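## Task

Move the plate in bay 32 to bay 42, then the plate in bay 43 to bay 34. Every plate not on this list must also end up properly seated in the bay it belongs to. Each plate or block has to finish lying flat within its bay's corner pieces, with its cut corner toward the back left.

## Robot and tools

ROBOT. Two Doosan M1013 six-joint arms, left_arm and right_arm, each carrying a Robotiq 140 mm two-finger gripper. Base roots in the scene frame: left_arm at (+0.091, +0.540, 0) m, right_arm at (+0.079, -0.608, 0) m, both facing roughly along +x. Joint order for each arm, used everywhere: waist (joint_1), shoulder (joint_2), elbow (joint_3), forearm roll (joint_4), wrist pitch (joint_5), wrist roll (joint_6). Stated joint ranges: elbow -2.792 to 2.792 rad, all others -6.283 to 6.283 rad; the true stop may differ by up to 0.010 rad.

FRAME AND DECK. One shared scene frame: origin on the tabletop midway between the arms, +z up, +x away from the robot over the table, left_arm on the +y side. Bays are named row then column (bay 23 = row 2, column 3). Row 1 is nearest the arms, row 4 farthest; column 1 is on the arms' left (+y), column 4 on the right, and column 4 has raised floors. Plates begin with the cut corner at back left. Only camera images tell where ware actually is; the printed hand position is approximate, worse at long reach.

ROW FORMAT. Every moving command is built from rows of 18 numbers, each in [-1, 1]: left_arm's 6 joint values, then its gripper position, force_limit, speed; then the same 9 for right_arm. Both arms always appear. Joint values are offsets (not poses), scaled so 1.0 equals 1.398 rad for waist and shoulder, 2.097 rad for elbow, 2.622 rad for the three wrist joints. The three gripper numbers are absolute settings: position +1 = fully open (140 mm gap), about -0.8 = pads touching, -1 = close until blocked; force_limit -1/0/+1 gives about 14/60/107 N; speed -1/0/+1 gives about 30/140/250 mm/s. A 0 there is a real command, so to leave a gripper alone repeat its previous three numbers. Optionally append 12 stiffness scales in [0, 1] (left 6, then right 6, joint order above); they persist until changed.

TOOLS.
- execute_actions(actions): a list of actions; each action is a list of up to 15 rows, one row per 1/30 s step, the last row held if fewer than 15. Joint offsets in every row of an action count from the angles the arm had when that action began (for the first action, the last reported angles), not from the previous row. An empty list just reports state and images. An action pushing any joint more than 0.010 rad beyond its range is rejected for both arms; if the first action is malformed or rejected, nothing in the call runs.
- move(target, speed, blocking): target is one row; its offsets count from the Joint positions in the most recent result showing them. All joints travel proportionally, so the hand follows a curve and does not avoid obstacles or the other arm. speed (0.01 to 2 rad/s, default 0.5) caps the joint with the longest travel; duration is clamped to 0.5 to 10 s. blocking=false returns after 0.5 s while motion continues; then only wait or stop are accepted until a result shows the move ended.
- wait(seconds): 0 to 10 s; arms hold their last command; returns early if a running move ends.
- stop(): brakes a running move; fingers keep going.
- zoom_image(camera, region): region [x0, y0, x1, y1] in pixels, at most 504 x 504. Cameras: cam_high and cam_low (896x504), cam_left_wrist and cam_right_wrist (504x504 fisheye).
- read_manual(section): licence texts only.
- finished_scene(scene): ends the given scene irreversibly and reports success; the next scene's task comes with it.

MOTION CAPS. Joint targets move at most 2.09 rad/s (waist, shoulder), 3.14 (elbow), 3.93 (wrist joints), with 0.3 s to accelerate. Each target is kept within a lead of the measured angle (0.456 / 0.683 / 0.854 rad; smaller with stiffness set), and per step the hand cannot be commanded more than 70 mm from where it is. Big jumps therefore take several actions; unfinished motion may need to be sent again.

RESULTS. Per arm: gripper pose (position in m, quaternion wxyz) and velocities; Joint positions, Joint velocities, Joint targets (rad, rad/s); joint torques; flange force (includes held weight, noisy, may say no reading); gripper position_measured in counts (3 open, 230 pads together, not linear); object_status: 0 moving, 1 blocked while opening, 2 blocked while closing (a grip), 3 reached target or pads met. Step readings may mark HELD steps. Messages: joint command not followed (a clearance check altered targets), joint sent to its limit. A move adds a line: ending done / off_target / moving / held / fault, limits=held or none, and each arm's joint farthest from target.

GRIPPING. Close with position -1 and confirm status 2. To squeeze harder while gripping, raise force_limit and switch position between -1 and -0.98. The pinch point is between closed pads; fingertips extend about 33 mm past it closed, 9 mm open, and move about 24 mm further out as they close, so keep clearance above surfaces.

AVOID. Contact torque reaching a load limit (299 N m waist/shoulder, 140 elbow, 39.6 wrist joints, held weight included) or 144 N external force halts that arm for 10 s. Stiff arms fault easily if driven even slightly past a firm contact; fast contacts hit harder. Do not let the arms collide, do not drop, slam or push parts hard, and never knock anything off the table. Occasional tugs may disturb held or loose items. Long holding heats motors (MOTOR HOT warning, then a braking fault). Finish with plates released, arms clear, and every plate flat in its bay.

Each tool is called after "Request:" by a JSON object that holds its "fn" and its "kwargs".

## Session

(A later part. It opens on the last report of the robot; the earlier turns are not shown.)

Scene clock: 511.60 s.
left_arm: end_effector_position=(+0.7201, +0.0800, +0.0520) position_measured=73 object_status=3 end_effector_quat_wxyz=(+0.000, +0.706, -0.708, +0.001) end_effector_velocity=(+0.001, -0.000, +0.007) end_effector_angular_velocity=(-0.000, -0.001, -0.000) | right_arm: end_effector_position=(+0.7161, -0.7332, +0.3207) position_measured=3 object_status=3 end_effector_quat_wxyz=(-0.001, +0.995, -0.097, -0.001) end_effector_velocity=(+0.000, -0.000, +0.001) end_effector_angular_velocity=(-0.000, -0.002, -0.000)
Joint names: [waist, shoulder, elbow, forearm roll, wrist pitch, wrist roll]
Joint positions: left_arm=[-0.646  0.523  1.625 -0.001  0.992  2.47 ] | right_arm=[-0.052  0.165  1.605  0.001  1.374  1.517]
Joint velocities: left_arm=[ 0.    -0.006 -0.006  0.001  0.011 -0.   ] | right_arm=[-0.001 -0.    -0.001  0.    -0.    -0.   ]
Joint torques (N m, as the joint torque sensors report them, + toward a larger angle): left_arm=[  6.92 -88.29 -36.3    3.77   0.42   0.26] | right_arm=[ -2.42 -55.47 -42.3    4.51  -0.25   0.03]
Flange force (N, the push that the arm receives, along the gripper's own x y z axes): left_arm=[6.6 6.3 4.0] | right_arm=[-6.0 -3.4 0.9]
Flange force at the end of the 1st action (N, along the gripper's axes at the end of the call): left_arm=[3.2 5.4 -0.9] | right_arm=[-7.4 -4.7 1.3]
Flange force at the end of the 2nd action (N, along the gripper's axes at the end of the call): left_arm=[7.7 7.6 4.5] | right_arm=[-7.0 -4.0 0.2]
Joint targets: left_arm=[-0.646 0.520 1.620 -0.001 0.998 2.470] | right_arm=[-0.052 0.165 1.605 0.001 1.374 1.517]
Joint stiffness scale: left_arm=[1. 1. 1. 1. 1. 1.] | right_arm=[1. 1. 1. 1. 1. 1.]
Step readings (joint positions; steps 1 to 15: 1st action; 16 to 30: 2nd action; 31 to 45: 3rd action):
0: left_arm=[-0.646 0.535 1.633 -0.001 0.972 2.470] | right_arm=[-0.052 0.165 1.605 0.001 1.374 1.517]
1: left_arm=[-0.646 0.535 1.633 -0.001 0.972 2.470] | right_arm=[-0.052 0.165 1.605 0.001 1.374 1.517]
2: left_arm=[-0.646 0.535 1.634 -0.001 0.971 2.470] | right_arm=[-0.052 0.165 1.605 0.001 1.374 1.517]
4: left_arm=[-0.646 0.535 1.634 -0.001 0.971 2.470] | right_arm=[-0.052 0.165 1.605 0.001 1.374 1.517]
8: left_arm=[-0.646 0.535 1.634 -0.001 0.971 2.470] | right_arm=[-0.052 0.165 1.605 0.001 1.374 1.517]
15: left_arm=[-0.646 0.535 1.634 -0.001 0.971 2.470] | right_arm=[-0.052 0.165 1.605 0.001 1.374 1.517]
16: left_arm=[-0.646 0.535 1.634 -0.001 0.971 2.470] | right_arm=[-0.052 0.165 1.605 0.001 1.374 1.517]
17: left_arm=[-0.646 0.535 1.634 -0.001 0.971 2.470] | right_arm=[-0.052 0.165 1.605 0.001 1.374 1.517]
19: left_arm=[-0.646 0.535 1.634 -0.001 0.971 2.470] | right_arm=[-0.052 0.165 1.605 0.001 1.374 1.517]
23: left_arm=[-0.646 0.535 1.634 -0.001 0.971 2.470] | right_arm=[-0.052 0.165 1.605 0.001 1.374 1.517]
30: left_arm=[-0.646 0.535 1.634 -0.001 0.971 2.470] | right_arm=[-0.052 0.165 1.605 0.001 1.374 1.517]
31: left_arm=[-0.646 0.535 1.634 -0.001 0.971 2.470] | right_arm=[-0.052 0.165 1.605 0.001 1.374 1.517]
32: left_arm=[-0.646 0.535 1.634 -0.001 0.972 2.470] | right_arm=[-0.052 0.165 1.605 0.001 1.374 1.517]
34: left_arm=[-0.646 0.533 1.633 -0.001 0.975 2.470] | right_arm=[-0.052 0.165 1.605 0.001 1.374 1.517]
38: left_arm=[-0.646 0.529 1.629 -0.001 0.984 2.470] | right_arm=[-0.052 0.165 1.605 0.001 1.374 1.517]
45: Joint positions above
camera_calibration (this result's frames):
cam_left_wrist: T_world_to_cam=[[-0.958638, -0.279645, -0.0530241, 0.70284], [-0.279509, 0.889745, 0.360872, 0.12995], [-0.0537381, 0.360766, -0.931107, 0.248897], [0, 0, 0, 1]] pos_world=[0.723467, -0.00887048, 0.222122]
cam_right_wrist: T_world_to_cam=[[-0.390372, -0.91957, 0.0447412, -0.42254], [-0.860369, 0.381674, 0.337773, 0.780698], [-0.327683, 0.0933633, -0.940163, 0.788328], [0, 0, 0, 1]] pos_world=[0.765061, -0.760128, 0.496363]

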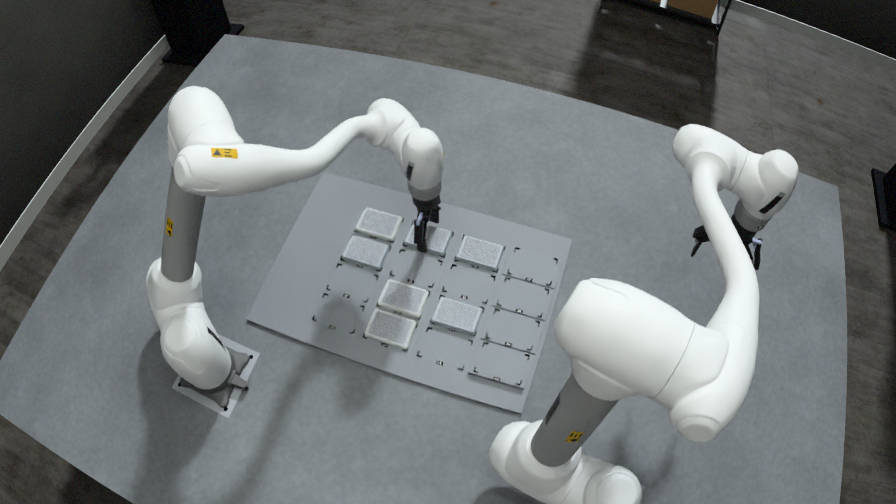

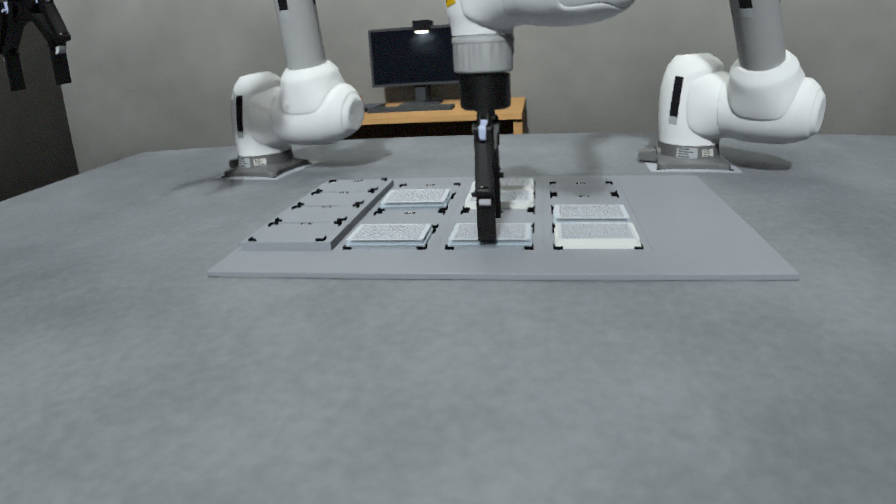

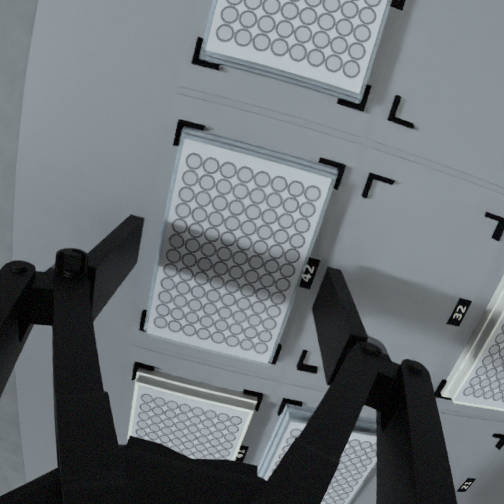

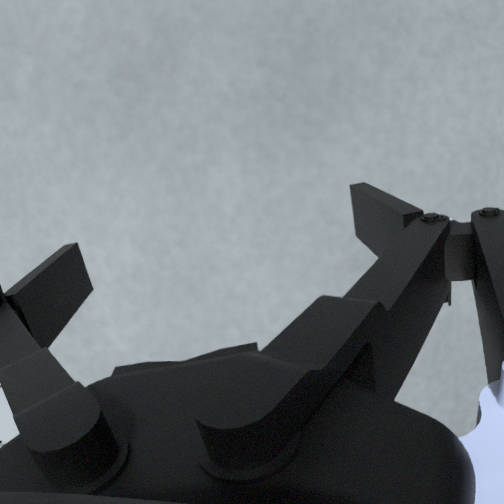

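Request:
{"fn": "move", "kwargs": {"target": [-0.1059,0.1089,-0.1244,0,0.0435,-0.0574,0.44,0.2,-0.5, 0,0,0,0,0,0,1,0,0], "speed": 0.35}}

Request:
{"fn": "zoom_image", "kwargs": {"camera": "cam_left_wrist", "region": [130, 110, 370, 380]}}

Scene clock: 557.67 s.
left_arm: end_effector_position=(+0.7195, -0.0833, +0.0524) position_measured=73 object_status=3 end_effector_quat_wxyz=(+0.000, +0.706, -0.708, -0.000) end_effector_velocity=(+0.001, -0.001, +0.001) end_effector_angular_velocity=(-0.001, -0.001, +0.001) | right_arm: end_effector_position=(+0.7161, -0.7332, +0.3207) position_measured=3 object_status=3 end_effector_quat_wxyz=(-0.001, +0.995, -0.097, -0.001) end_effector_velocity=(-0.001, +0.001, -0.003) end_effector_angular_velocity=(+0.001, +0.005, +0.001)
Joint names: [waist, shoulder, elbow, forearm roll, wrist pitch, wrist roll]
Joint positions: left_arm=[-0.79   0.672  1.368 -0.001  1.102  2.326] | right_arm=[-0.052  0.165  1.605  0.001  1.374  1.517]
Joint velocities: left_arm=[-0.     0.001 -0.004  0.     0.001 -0.002] | right_arm=[ 0.001  0.001  0.004 -0.001  0.     0.   ]
Joint torques (N m, as the joint torque sensors report them, + toward a larger angle): left_arm=[   8.42 -105.64  -38.18    3.99    0.88    0.18] | right_arm=[ -2.38 -54.07 -42.28   4.48  -0.27  -0.2 ]
Flange force (N, the push that the arm receives, along the gripper's own x y z axes): left_arm=[8.1 5.4 4.8] | right_arm=[-8.5 -4.0 0.8]
Joint targets: left_arm=[-0.794 0.676 1.364 -0.001 1.106 2.319] | right_arm=[-0.052 0.165 1.605 0.001 1.374 1.517]
Joint stiffness scale: left_arm=[1. 1. 1. 1. 1. 1.] | right_arm=[1. 1. 1. 1. 1. 1.]
move: done; limits=none; left_arm: farthest joint: the wrist roll, 0.006 radians from its target (0.150 radians at the start); right_arm: farthest joint: the waist, 0.000 radians from its target (0.000 radians at the start)
camera_calibration (this result's frames):
cam_left_wrist: T_world_to_cam=[[-0.958891, -0.278957, -0.0520666, 0.656807], [-0.278454, 0.889572, 0.362111, 0.274109], [-0.0546966, 0.361724, -0.93068, 0.308942], [0, 0, 0, 1]] pos_world=[0.723031, -0.17237, 0.222466]
cam_right_wrist: T_world_to_cam=[[-0.390372, -0.91957, 0.0447412, -0.42254], [-0.860369, 0.381674, 0.337773, 0.780698], [-0.327683, 0.0933633, -0.940163, 0.788328], [0, 0, 0, 1]] pos_world=[0.765061, -0.760128, 0.496363]

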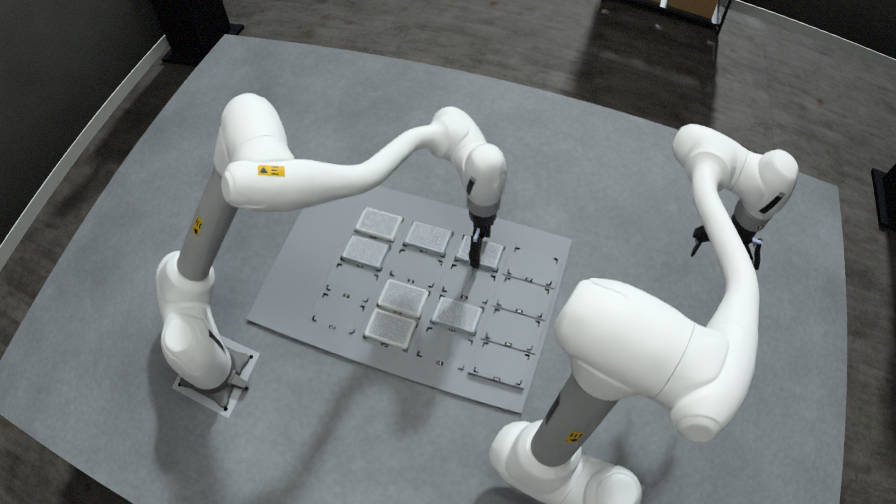

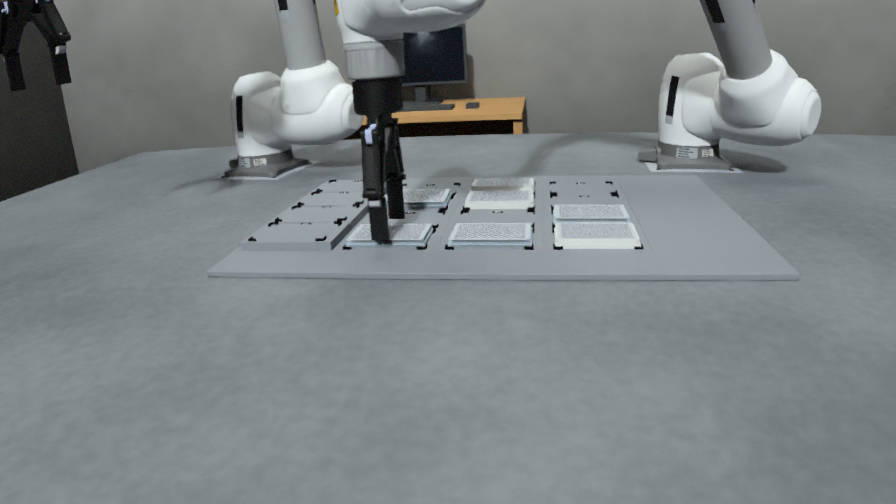

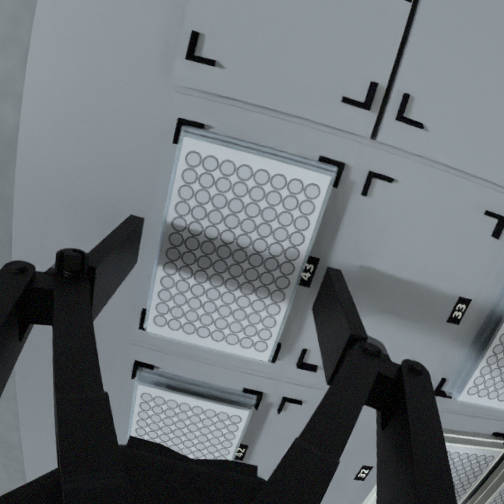

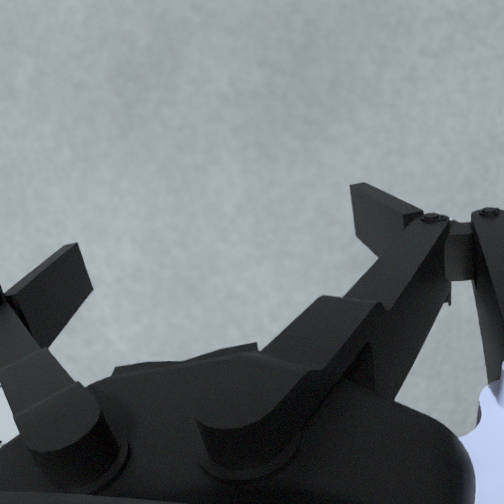

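Region (130, 110, 370, 380) of cam_left_wrist's 504x504 image, scaled by 1.867, with more detail than that image has.

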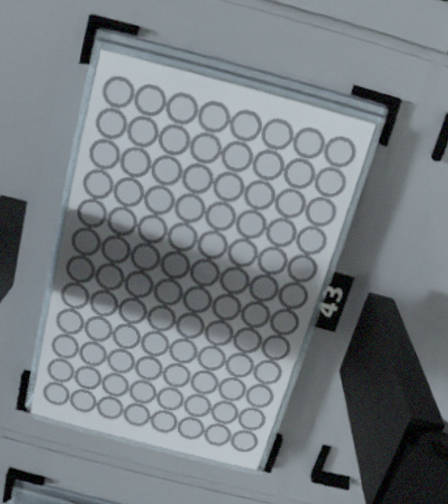

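Request:
{"fn": "zoom_image", "kwargs": {"camera": "cam_low", "region": [235, 200, 395, 280]}}

Request:
{"fn": "zoom_image", "kwargs": {"camera": "cam_left_wrist", "region": [160, 0, 504, 200]}}

Region (235, 200, 395, 280) of cam_low's 896x504 image, scaled by 3.150, with more detail than that image has.

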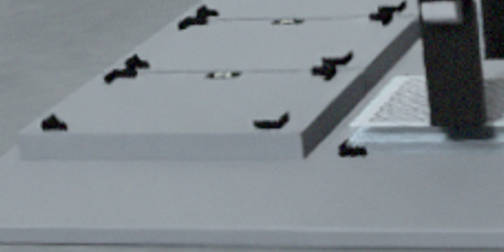

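Region (160, 0, 504, 200) of cam_left_wrist's 504x504 image, scaled by 1.465, with more detail than that image has; it fills the top 293 rows of this view, and the rest is white.

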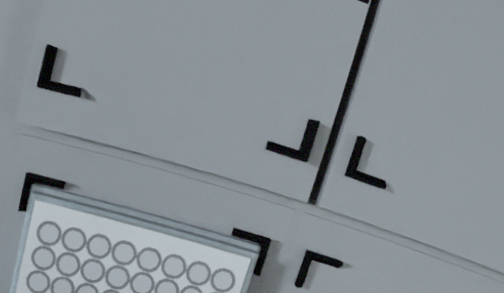

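Request:
{"fn": "execute_actions", "kwargs": {"actions": [[[-0.0027,0.003,0.002,0,-0.0025,0,0.44,0.2,-0.5, 0,0,0,0,0,0,1,0,0],[-0.0027,0.0042,0.0025,0,-0.0035,0,0.44,0.2,-0.5, 0,0,0,0,0,0,1,0,0],[-0.0027,0.0055,0.003,0,-0.0046,0,0.44,0.2,-0.5, 0,0,0,0,0,0,1,0,0],[-0.0027,0.0068,0.0036,0,-0.0057,0,0.44,0.2,-0.5, 0,0,0,0,0,0,1,0,0],[-0.0027,0.0081,0.0041,0,-0.0068,0,0.44,0.2,-0.5, 0,0,0,0,0,0,1,0,0],[-0.0027,0.0094,0.0047,0,-0.0078,0,0.44,0.2,-0.5, 0,0,0,0,0,0,1,0,0],[-0.0027,0.0106,0.0052,0,-0.0089,0,0.44,0.2,-0.5, 0,0,0,0,0,0,1,0,0]],[[0,0,0,0,0,0,-1,0.2,-0.7, 0,0,0,0,0,0,1,0,0]]]}}

Scene clock: 583.67 s.
left_arm: end_effector_position=(+0.7199, -0.0843, +0.0393) position_measured=108 object_status=0 end_effector_quat_wxyz=(+0.000, +0.706, -0.708, +0.000) end_effector_velocity=(+0.000, +0.001, -0.000) end_effector_angular_velocity=(+0.000, -0.000, +0.001) | right_arm: end_effector_position=(+0.7161, -0.7332, +0.3207) position_measured=3 object_status=3 end_effector_quat_wxyz=(-0.001, +0.995, -0.097, -0.001) end_effector_velocity=(-0.000, +0.000, +0.000) end_effector_angular_velocity=(+0.000, -0.000, +0.000)
Joint names: [waist, shoulder, elbow, forearm roll, wrist pitch, wrist roll]
Joint positions: left_arm=[-0.791  0.683  1.374 -0.001  1.084  2.326] | right_arm=[-0.052  0.165  1.605  0.001  1.374  1.517]
Joint velocities: left_arm=[ 0.001 -0.     0.     0.     0.     0.   ] | right_arm=[ 0. -0.  0.  0.  0. -0.]
Joint torques (N m, as the joint torque sensors report them, + toward a larger angle): left_arm=[  3.02 -89.42 -30.62   2.6   -0.48   0.32] | right_arm=[ -3.36 -54.7  -42.47   4.58  -0.21  -0.03]
Flange force (N, the push that the arm receives, along the gripper's own x y z axes): left_arm=[1.1 3.6 -14.3] | right_arm=[-8.0 -5.4 1.0]
Flange force at the end of the 1st action (N, along the gripper's axes at the end of the call): left_arm=[5.3 6.4 5.4] | right_arm=[-9.0 -3.6 0.6]
Joint targets: left_arm=[-0.791 0.683 1.375 -0.001 1.084 2.326] | right_arm=[-0.052 0.165 1.605 0.001 1.374 1.517]
Joint stiffness scale: left_arm=[1. 1. 1. 1. 1. 1.] | right_arm=[1. 1. 1. 1. 1. 1.]
Step readings (joint positions; steps 1 to 15: 1st action; 16 to 30: 2nd action):
0: left_arm=[-0.790 0.672 1.367 -0.001 1.102 2.326] | right_arm=[-0.052 0.165 1.605 0.001 1.374 1.517]
1: left_arm=[-0.790 0.672 1.367 -0.001 1.102 2.326] | right_arm=[-0.052 0.165 1.605 0.001 1.374 1.517]
2: left_arm=[-0.790 0.673 1.368 -0.001 1.102 2.326] | right_arm=[-0.052 0.165 1.605 0.001 1.374 1.517]
4: left_arm=[-0.790 0.674 1.368 -0.001 1.099 2.326] | right_arm=[-0.052 0.165 1.605 0.001 1.374 1.517]
8: left_arm=[-0.791 0.680 1.372 -0.001 1.090 2.326] | right_arm=[-0.052 0.165 1.605 0.001 1.374 1.517]
15: left_arm=[-0.791 0.683 1.375 -0.001 1.084 2.326] | right_arm=[-0.052 0.165 1.605 0.001 1.374 1.517]
16: left_arm=[-0.791 0.684 1.375 -0.001 1.084 2.326] | right_arm=[-0.052 0.165 1.605 0.001 1.374 1.517]
17: left_arm=[-0.791 0.684 1.375 -0.001 1.084 2.326] | right_arm=[-0.052 0.165 1.605 0.001 1.374 1.517]
19: left_arm=[-0.791 0.684 1.375 -0.001 1.084 2.326] | right_arm=[-0.052 0.165 1.605 0.001 1.374 1.517]
23: left_arm=[-0.791 0.684 1.375 -0.001 1.084 2.326] | right_arm=[-0.052 0.165 1.605 0.001 1.374 1.517]
30: Joint positions above
camera_calibration (this result's frames):
cam_left_wrist: T_world_to_cam=[[-0.958939, -0.278751, -0.0522824, 0.656247], [-0.278362, 0.889757, 0.361727, 0.279747], [-0.0543131, 0.361428, -0.930817, 0.29679], [0, 0, 0, 1]] pos_world=[0.723292, -0.173246, 0.209375]
cam_right_wrist: T_world_to_cam=[[-0.390372, -0.919569, 0.0447412, -0.42254], [-0.860368, 0.381674, 0.337773, 0.780698], [-0.327683, 0.0933633, -0.940163, 0.788328], [0, 0, 0, 1]] pos_world=[0.765061, -0.760128, 0.496363]

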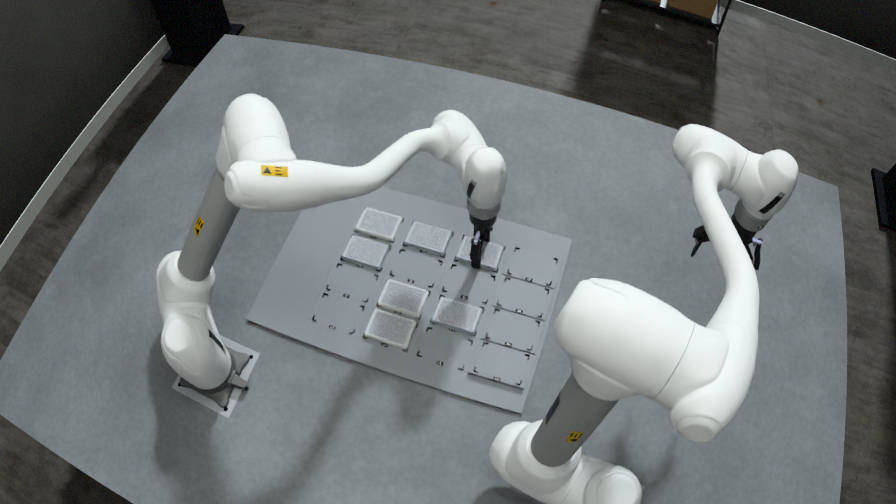

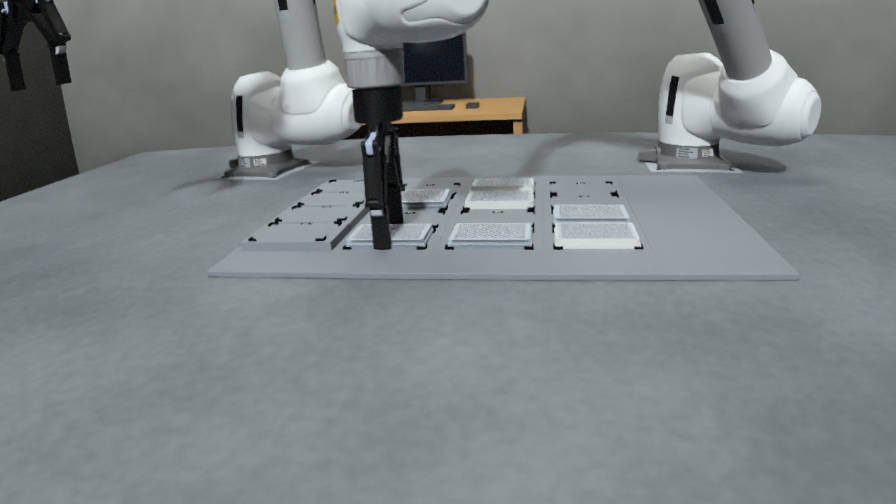

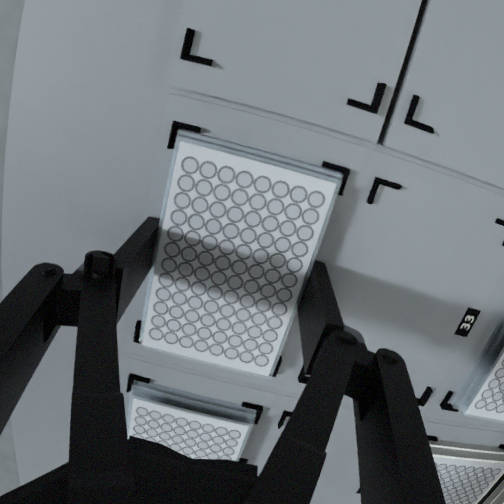

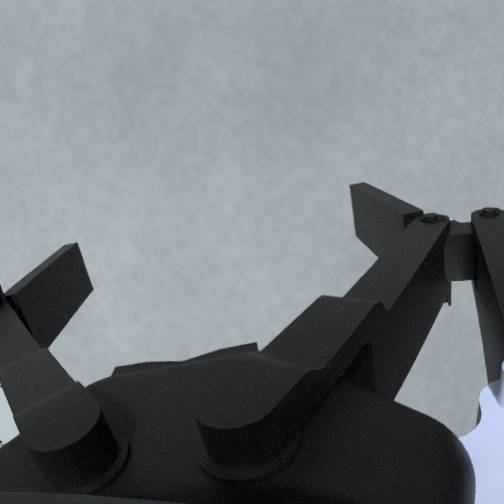

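Request:
{"fn": "zoom_image", "kwargs": {"camera": "cam_low", "region": [335, 215, 415, 260]}}

Request:
{"fn": "zoom_image", "kwargs": {"camera": "cam_left_wrist", "region": [160, 100, 360, 200]}}

Region (335, 215, 415, 260) of cam_low's 896x504 image, scaled by 6.300, with more detail than that image has; it fills the top 284 rows of this view, and the rest is white.

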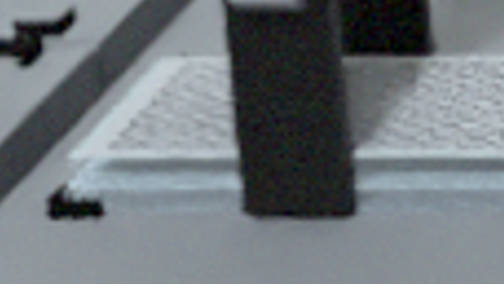

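Region (160, 100, 360, 200) of cam_left_wrist's 504x504 image, scaled by 2.520, with more detail than that image has.

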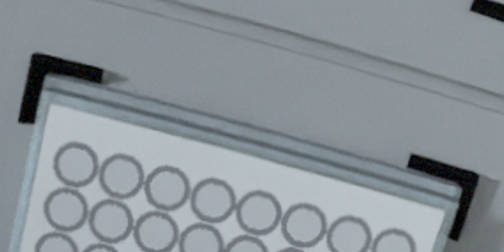

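Request:
{"fn": "execute_actions", "kwargs": {"actions": [[[0,-0.003,-0.0022,0,0.0028,0,-1,0.2,-0.7, 0,0,0,0,0,0,1,0,0],[0,-0.0045,-0.0032,0,0.0043,0,-1,0.2,-0.7, 0,0,0,0,0,0,1,0,0],[0,-0.0063,-0.0043,0,0.0061,0,-1,0.2,-0.7, 0,0,0,0,0,0,1,0,0],[0,-0.0083,-0.0055,0,0.0082,0,-1,0.2,-0.7, 0,0,0,0,0,0,1,0,0],[0,-0.0103,-0.0068,0,0.0102,0,-1,0.2,-0.7, 0,0,0,0,0,0,1,0,0],[0,-0.0123,-0.008,0,0.0123,0,-1,0.2,-0.7, 0,0,0,0,0,0,1,0,0],[0,-0.0143,-0.0092,0,0.0143,0,-1,0.2,-0.7, 0,0,0,0,0,0,1,0,0],[0,-0.0158,-0.0102,0,0.0159,0,-1,0.2,-0.7, 0,0,0,0,0,0,1,0,0],[0,-0.0169,-0.0109,0,0.017,0,-1,0.2,-0.7, 0,0,0,0,0,0,1,0,0]]]}}

Scene clock: 615.93 s.
left_arm: end_effector_position=(+0.7200, -0.0844, +0.0660) position_measured=108 object_status=2 end_effector_quat_wxyz=(+0.000, +0.706, -0.708, +0.000) end_effector_velocity=(-0.000, +0.002, +0.012) end_effector_angular_velocity=(+0.003, +0.003, +0.002) | right_arm: end_effector_position=(+0.7161, -0.7332, +0.3207) position_measured=3 object_status=3 end_effector_quat_wxyz=(-0.001, +0.995, -0.097, -0.001) end_effector_velocity=(-0.000, -0.000, +0.000) end_effector_angular_velocity=(+0.000, -0.000, -0.001)
Joint names: [waist, shoulder, elbow, forearm roll, wrist pitch, wrist roll]
Joint positions: left_arm=[-0.791  0.664  1.356 -0.001  1.122  2.326] | right_arm=[-0.052  0.165  1.605  0.001  1.374  1.517]
Joint velocities: left_arm=[ 0.002 -0.008 -0.009 -0.001  0.021 -0.   ] | right_arm=[-0.001 -0.    -0.     0.     0.     0.   ]
Joint torques (N m, as the joint torque sensors report them, + toward a larger angle): left_arm=[   6.55 -105.36  -38.33    3.89    0.31    0.1 ] | right_arm=[ -2.48 -54.81 -41.8    4.46  -0.41  -0.08]
Flange force (N, the push that the arm receives, along the gripper's own x y z axes): left_arm=[8.1 2.2 5.8] | right_arm=[-6.4 -3.7 -0.5]
Joint targets: left_arm=[-0.791 0.660 1.352 -0.001 1.128 2.326] | right_arm=[-0.052 0.165 1.605 0.001 1.374 1.517]
Joint stiffness scale: left_arm=[1. 1. 1. 1. 1. 1.] | right_arm=[1. 1. 1. 1. 1. 1.]
Step readings (joint positions):
0: left_arm=[-0.791 0.683 1.374 -0.001 1.084 2.326] | right_arm=[-0.052 0.165 1.605 0.001 1.374 1.517]
1: left_arm=[-0.791 0.683 1.374 -0.001 1.084 2.326] | right_arm=[-0.052 0.165 1.605 0.001 1.374 1.517]
2: left_arm=[-0.791 0.683 1.374 -0.001 1.084 2.326] | right_arm=[-0.052 0.165 1.605 0.001 1.374 1.517]
4: left_arm=[-0.791 0.681 1.372 -0.001 1.089 2.326] | right_arm=[-0.052 0.165 1.605 0.001 1.374 1.517]
8: left_arm=[-0.791 0.673 1.365 -0.001 1.105 2.326] | right_arm=[-0.052 0.165 1.605 0.001 1.374 1.517]
15: Joint positions above
camera_calibration (this result's frames):
cam_left_wrist: T_world_to_cam=[[-0.958937, -0.278732, -0.0524226, 0.65774], [-0.278412, 0.889862, 0.36143, 0.270327], [-0.054093, 0.361183, -0.930925, 0.321538], [0, 0, 0, 1]] pos_world=[0.723387, -0.173355, 0.236104]
cam_right_wrist: T_world_to_cam=[[-0.390372, -0.919569, 0.0447412, -0.42254], [-0.860368, 0.381674, 0.337773, 0.780698], [-0.327683, 0.0933633, -0.940163, 0.788328], [0, 0, 0, 1]] pos_world=[0.765061, -0.760128, 0.496363]

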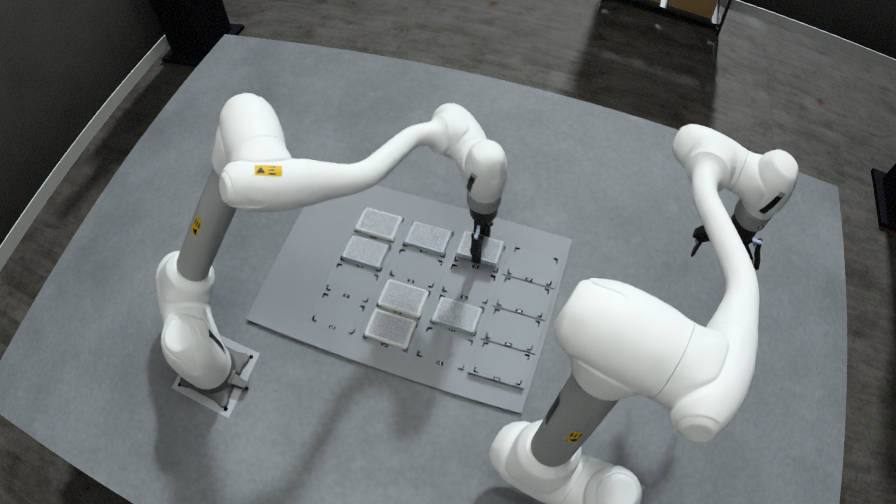

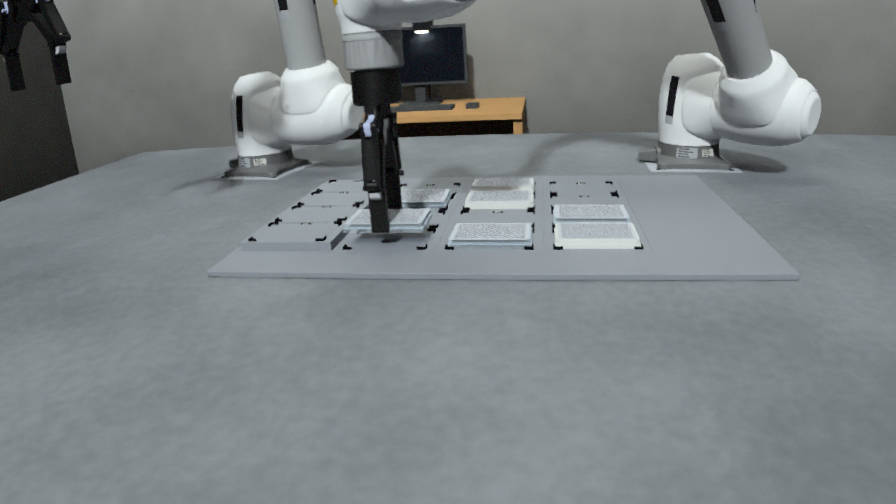

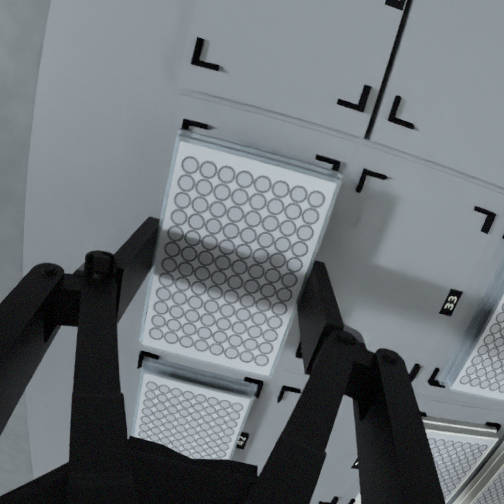

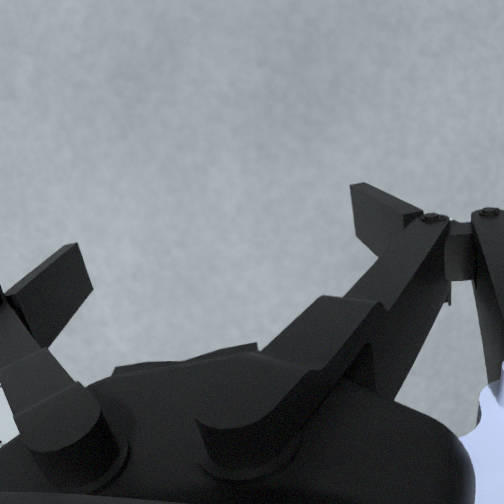

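Request:
{"fn": "move", "kwargs": {"target": [-0.1467,0.0671,-0.0802,0,0.0299,-0.0792,-1,0.2,-0.7, 0,0,0,0,0,0,1,0,0], "speed": 0.25}}

Request:
{"fn": "zoom_image", "kwargs": {"camera": "cam_left_wrist", "region": [160, 100, 360, 200]}}

Scene clock: 627.13 s.
left_arm: end_effector_position=(+0.6130, -0.2482, +0.0674) position_measured=108 object_status=2 end_effector_quat_wxyz=(+0.001, +0.706, -0.709, +0.000) end_effector_velocity=(-0.000, -0.000, +0.000) end_effector_angular_velocity=(+0.000, +0.001, +0.003) | right_arm: end_effector_position=(+0.7161, -0.7332, +0.3207) position_measured=3 object_status=3 end_effector_quat_wxyz=(-0.001, +0.995, -0.097, -0.001) end_effector_velocity=(-0.001, -0.000, -0.001) end_effector_angular_velocity=(-0.000, +0.001, -0.000)
Joint names: [waist, shoulder, elbow, forearm roll, wrist pitch, wrist roll]
Joint positions: left_arm=[-0.992  0.754  1.192 -0.001  1.195  2.125] | right_arm=[-0.052  0.165  1.605  0.001  1.374  1.517]
Joint velocities: left_arm=[-0.     0.001 -0.001 -0.001  0.001 -0.003] | right_arm=[-0.     0.     0.001 -0.001  0.     0.   ]
Joint torques (N m, as the joint torque sensors report them, + toward a larger angle): left_arm=[   3.39 -116.68  -41.      4.2    -0.01    0.09] | right_arm=[ -2.01 -56.05 -42.6    4.68  -0.33  -0.19]
Flange force (N, the push that the arm receives, along the gripper's own x y z axes): left_arm=[5.4 0.1 6.2] | right_arm=[-5.6 -3.1 2.0]
Joint targets: left_arm=[-0.996 0.757 1.188 -0.001 1.200 2.118] | right_arm=[-0.052 0.165 1.605 0.001 1.374 1.517]
Joint stiffness scale: left_arm=[1. 1. 1. 1. 1. 1.] | right_arm=[1. 1. 1. 1. 1. 1.]
move: done; limits=none; left_arm: farthest joint: the wrist roll, 0.006 radians from its target (0.207 radians at the start); right_arm: farthest joint: the waist, 0.000 radians from its target (0.000 radians at the start)
camera_calibration (this result's frames):
cam_left_wrist: T_world_to_cam=[[-0.959129, -0.278118, -0.0521669, 0.509842], [-0.277739, 0.889988, 0.361637, 0.385374], [-0.05415, 0.361346, -0.930858, 0.376224], [0, 0, 0, 1]] pos_world=[0.61641, -0.337129, 0.237443]
cam_right_wrist: T_world_to_cam=[[-0.390372, -0.91957, 0.0447409, -0.42254], [-0.860369, 0.381674, 0.337774, 0.780697], [-0.327683, 0.0933636, -0.940163, 0.788328], [0, 0, 0, 1]] pos_world=[0.765061, -0.760128, 0.496363]

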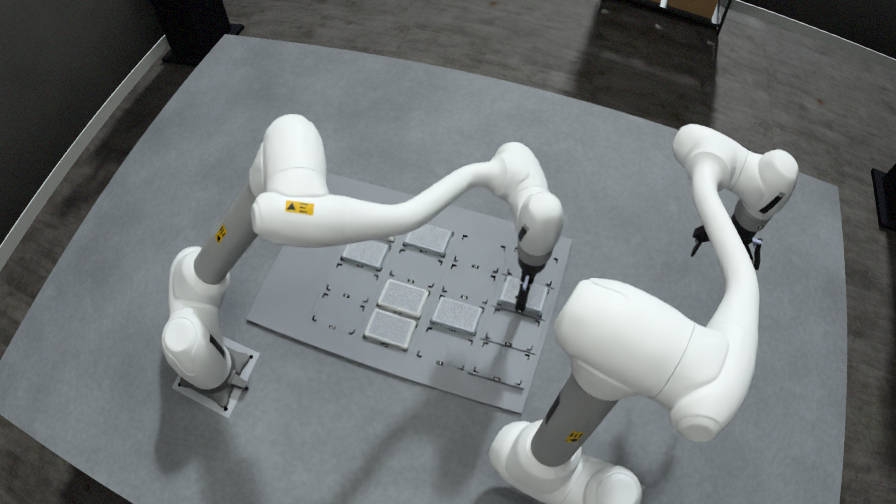

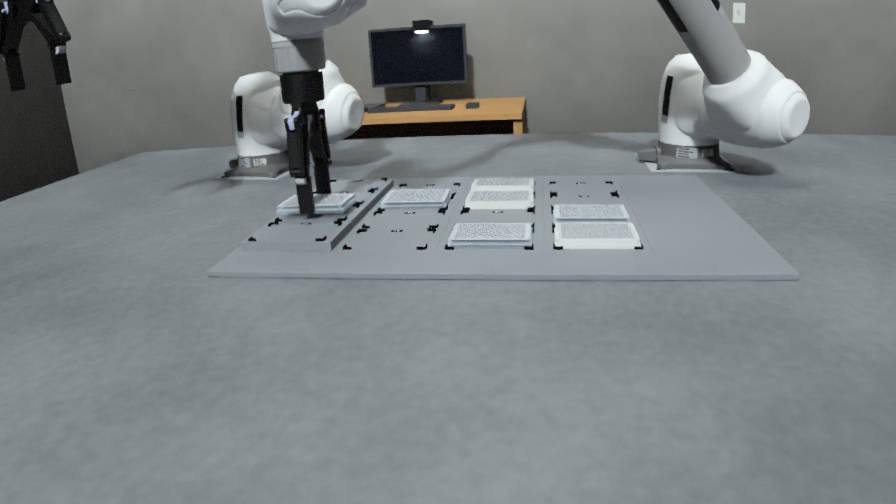

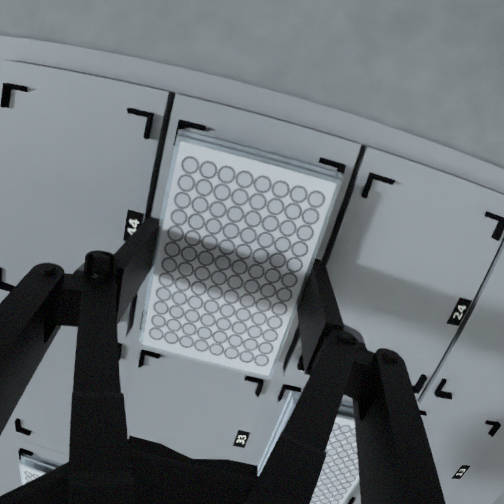

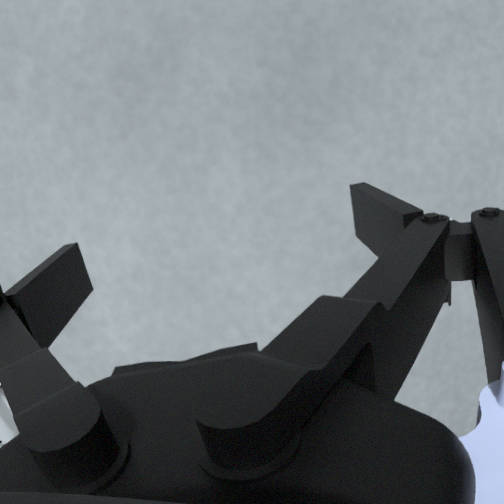

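Region (160, 100, 360, 200) of cam_left_wrist's 504x504 image, scaled by 2.520, with more detail than that image has.

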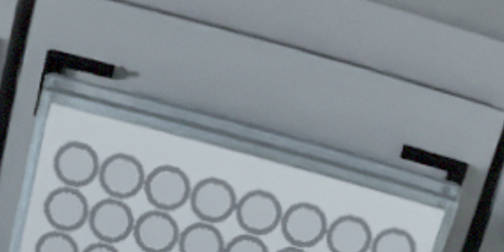

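Request:
{"fn": "execute_actions", "kwargs": {"actions": [[[-0.0027,0.0022,0.002,0,-0.002,0,-1,0.2,-0.7, 0,0,0,0,0,0,1,0,0],[-0.0027,0.0028,0.0025,0,-0.0027,0,-1,0.2,-0.7, 0,0,0,0,0,0,1,0,0],[-0.0027,0.0034,0.003,0,-0.0034,0,-1,0.2,-0.7, 0,0,0,0,0,0,1,0,0],[-0.0027,0.004,0.0036,0,-0.0041,0,-1,0.2,-0.7, 0,0,0,0,0,0,1,0,0],[-0.0027,0.0046,0.0041,0,-0.0048,0,-1,0.2,-0.7, 0,0,0,0,0,0,1,0,0],[-0.0027,0.0052,0.0046,0,-0.0055,0,-1,0.2,-0.7, 0,0,0,0,0,0,1,0,0],[-0.0027,0.0057,0.0051,0,-0.0062,0,-1,0.2,-0.7, 0,0,0,0,0,0,1,0,0],[-0.0027,0.0062,0.0056,0,-0.0068,0,-1,0.2,-0.7, 0,0,0,0,0,0,1,0,0]]]}}

Request:
{"fn": "zoom_image", "kwargs": {"camera": "cam_left_wrist", "region": [160, 100, 360, 200]}}

Scene clock: 651.57 s.
left_arm: end_effector_position=(+0.6124, -0.2480, +0.0583) position_measured=108 object_status=2 end_effector_quat_wxyz=(+0.000, +0.706, -0.709, +0.000) end_effector_velocity=(+0.001, -0.000, -0.003) end_effector_angular_velocity=(-0.002, -0.002, +0.001) | right_arm: end_effector_position=(+0.7161, -0.7332, +0.3207) position_measured=3 object_status=3 end_effector_quat_wxyz=(-0.001, +0.995, -0.097, -0.001) end_effector_velocity=(+0.001, +0.000, +0.001) end_effector_angular_velocity=(+0.001, -0.002, -0.001)
Joint names: [waist, shoulder, elbow, forearm roll, wrist pitch, wrist roll]
Joint positions: left_arm=[-0.993  0.759  1.199 -0.001  1.183  2.124] | right_arm=[-0.052  0.165  1.605  0.001  1.374  1.517]
Joint velocities: left_arm=[ 0.001  0.002  0.003  0.    -0.007 -0.   ] | right_arm=[-0.    -0.    -0.002  0.002  0.    -0.   ]
Joint torques (N m, as the joint torque sensors report them, + toward a larger angle): left_arm=[   6.61 -114.07  -42.72    4.21    1.07    0.13] | right_arm=[ -2.9  -56.3  -42.28   4.48  -0.4   -0.17]
Flange force (N, the push that the arm receives, along the gripper's own x y z axes): left_arm=[-2.3 9.5 6.7] | right_arm=[-4.7 -4.8 0.6]
Joint targets: left_arm=[-0.996 0.763 1.203 -0.001 1.178 2.125] | right_arm=[-0.052 0.165 1.605 0.001 1.374 1.517]
Joint stiffness scale: left_arm=[1. 1. 1. 1. 1. 1.] | right_arm=[1. 1. 1. 1. 1. 1.]
Step readings (joint positions):
0: left_arm=[-0.992 0.754 1.191 -0.001 1.196 2.124] | right_arm=[-0.052 0.165 1.605 0.001 1.374 1.517]
1: left_arm=[-0.992 0.754 1.191 -0.001 1.196 2.124] | right_arm=[-0.052 0.165 1.605 0.001 1.374 1.517]
2: left_arm=[-0.992 0.754 1.192 -0.001 1.196 2.124] | right_arm=[-0.052 0.165 1.605 0.001 1.374 1.517]
4: left_arm=[-0.993 0.754 1.192 -0.001 1.194 2.124] | right_arm=[-0.052 0.165 1.605 0.001 1.374 1.517]
8: left_arm=[-0.993 0.757 1.196 -0.001 1.188 2.124] | right_arm=[-0.052 0.165 1.605 0.001 1.374 1.517]
15: Joint positions above
camera_calibration (this result's frames):
cam_left_wrist: T_world_to_cam=[[-0.959158, -0.278032, -0.052087, 0.508897], [-0.277614, 0.889909, 0.361928, 0.388228], [-0.0542751, 0.361607, -0.93075, 0.367861], [0, 0, 0, 1]] pos_world=[0.615856, -0.337019, 0.228383]
cam_right_wrist: T_world_to_cam=[[-0.390372, -0.91957, 0.0447412, -0.42254], [-0.860369, 0.381674, 0.337773, 0.780698], [-0.327683, 0.0933632, -0.940163, 0.788328], [0, 0, 0, 1]] pos_world=[0.765061, -0.760128, 0.496363]

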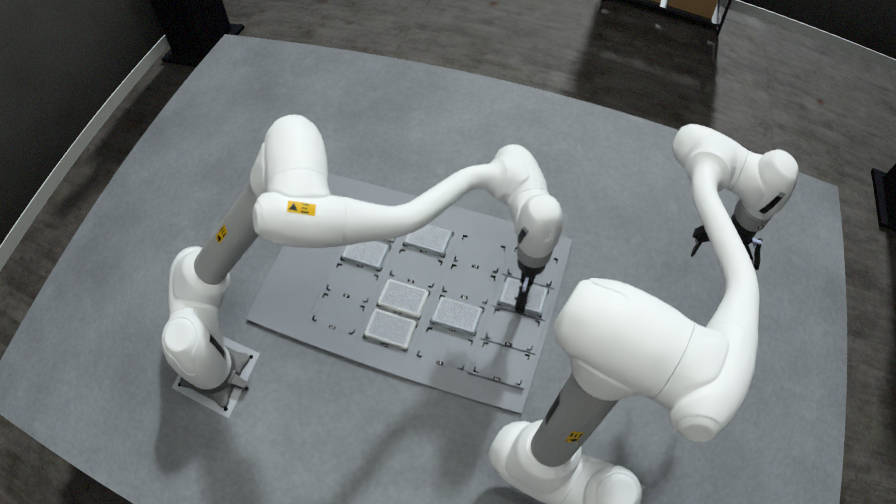

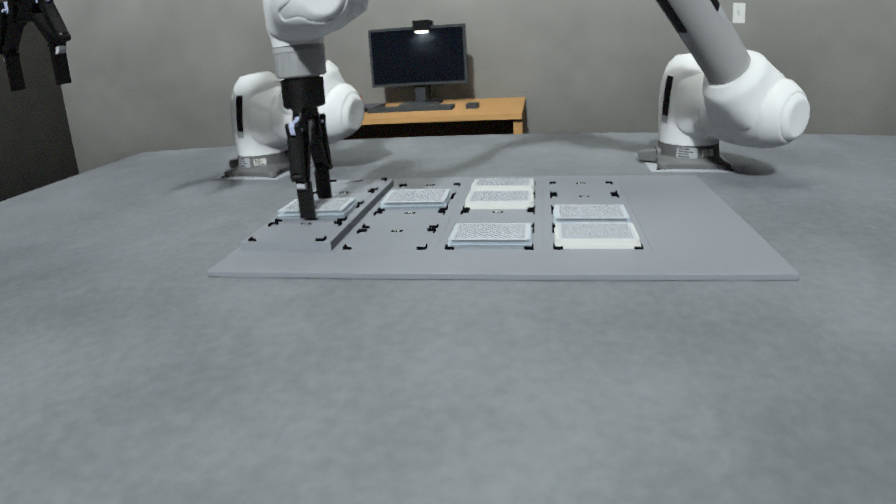

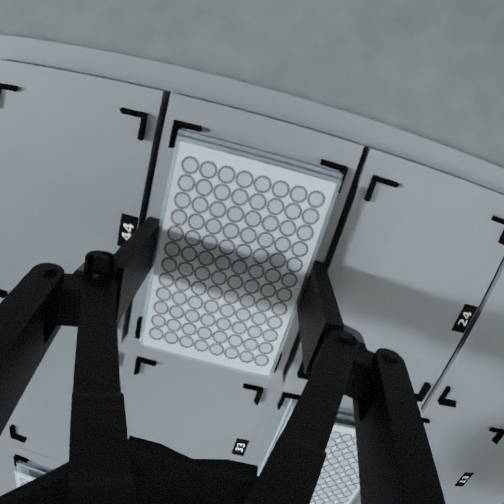

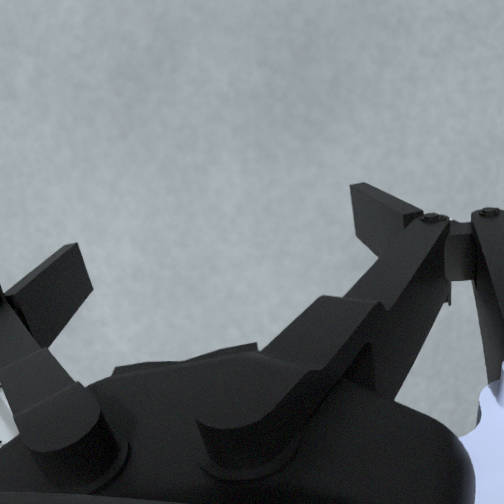

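Region (160, 100, 360, 200) of cam_left_wrist's 504x504 image, scaled by 2.520, with more detail than that image has.

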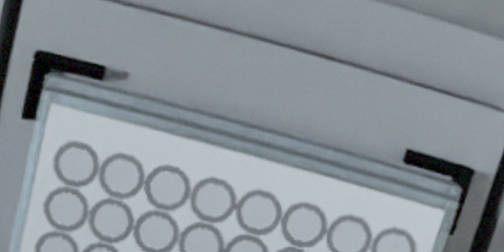

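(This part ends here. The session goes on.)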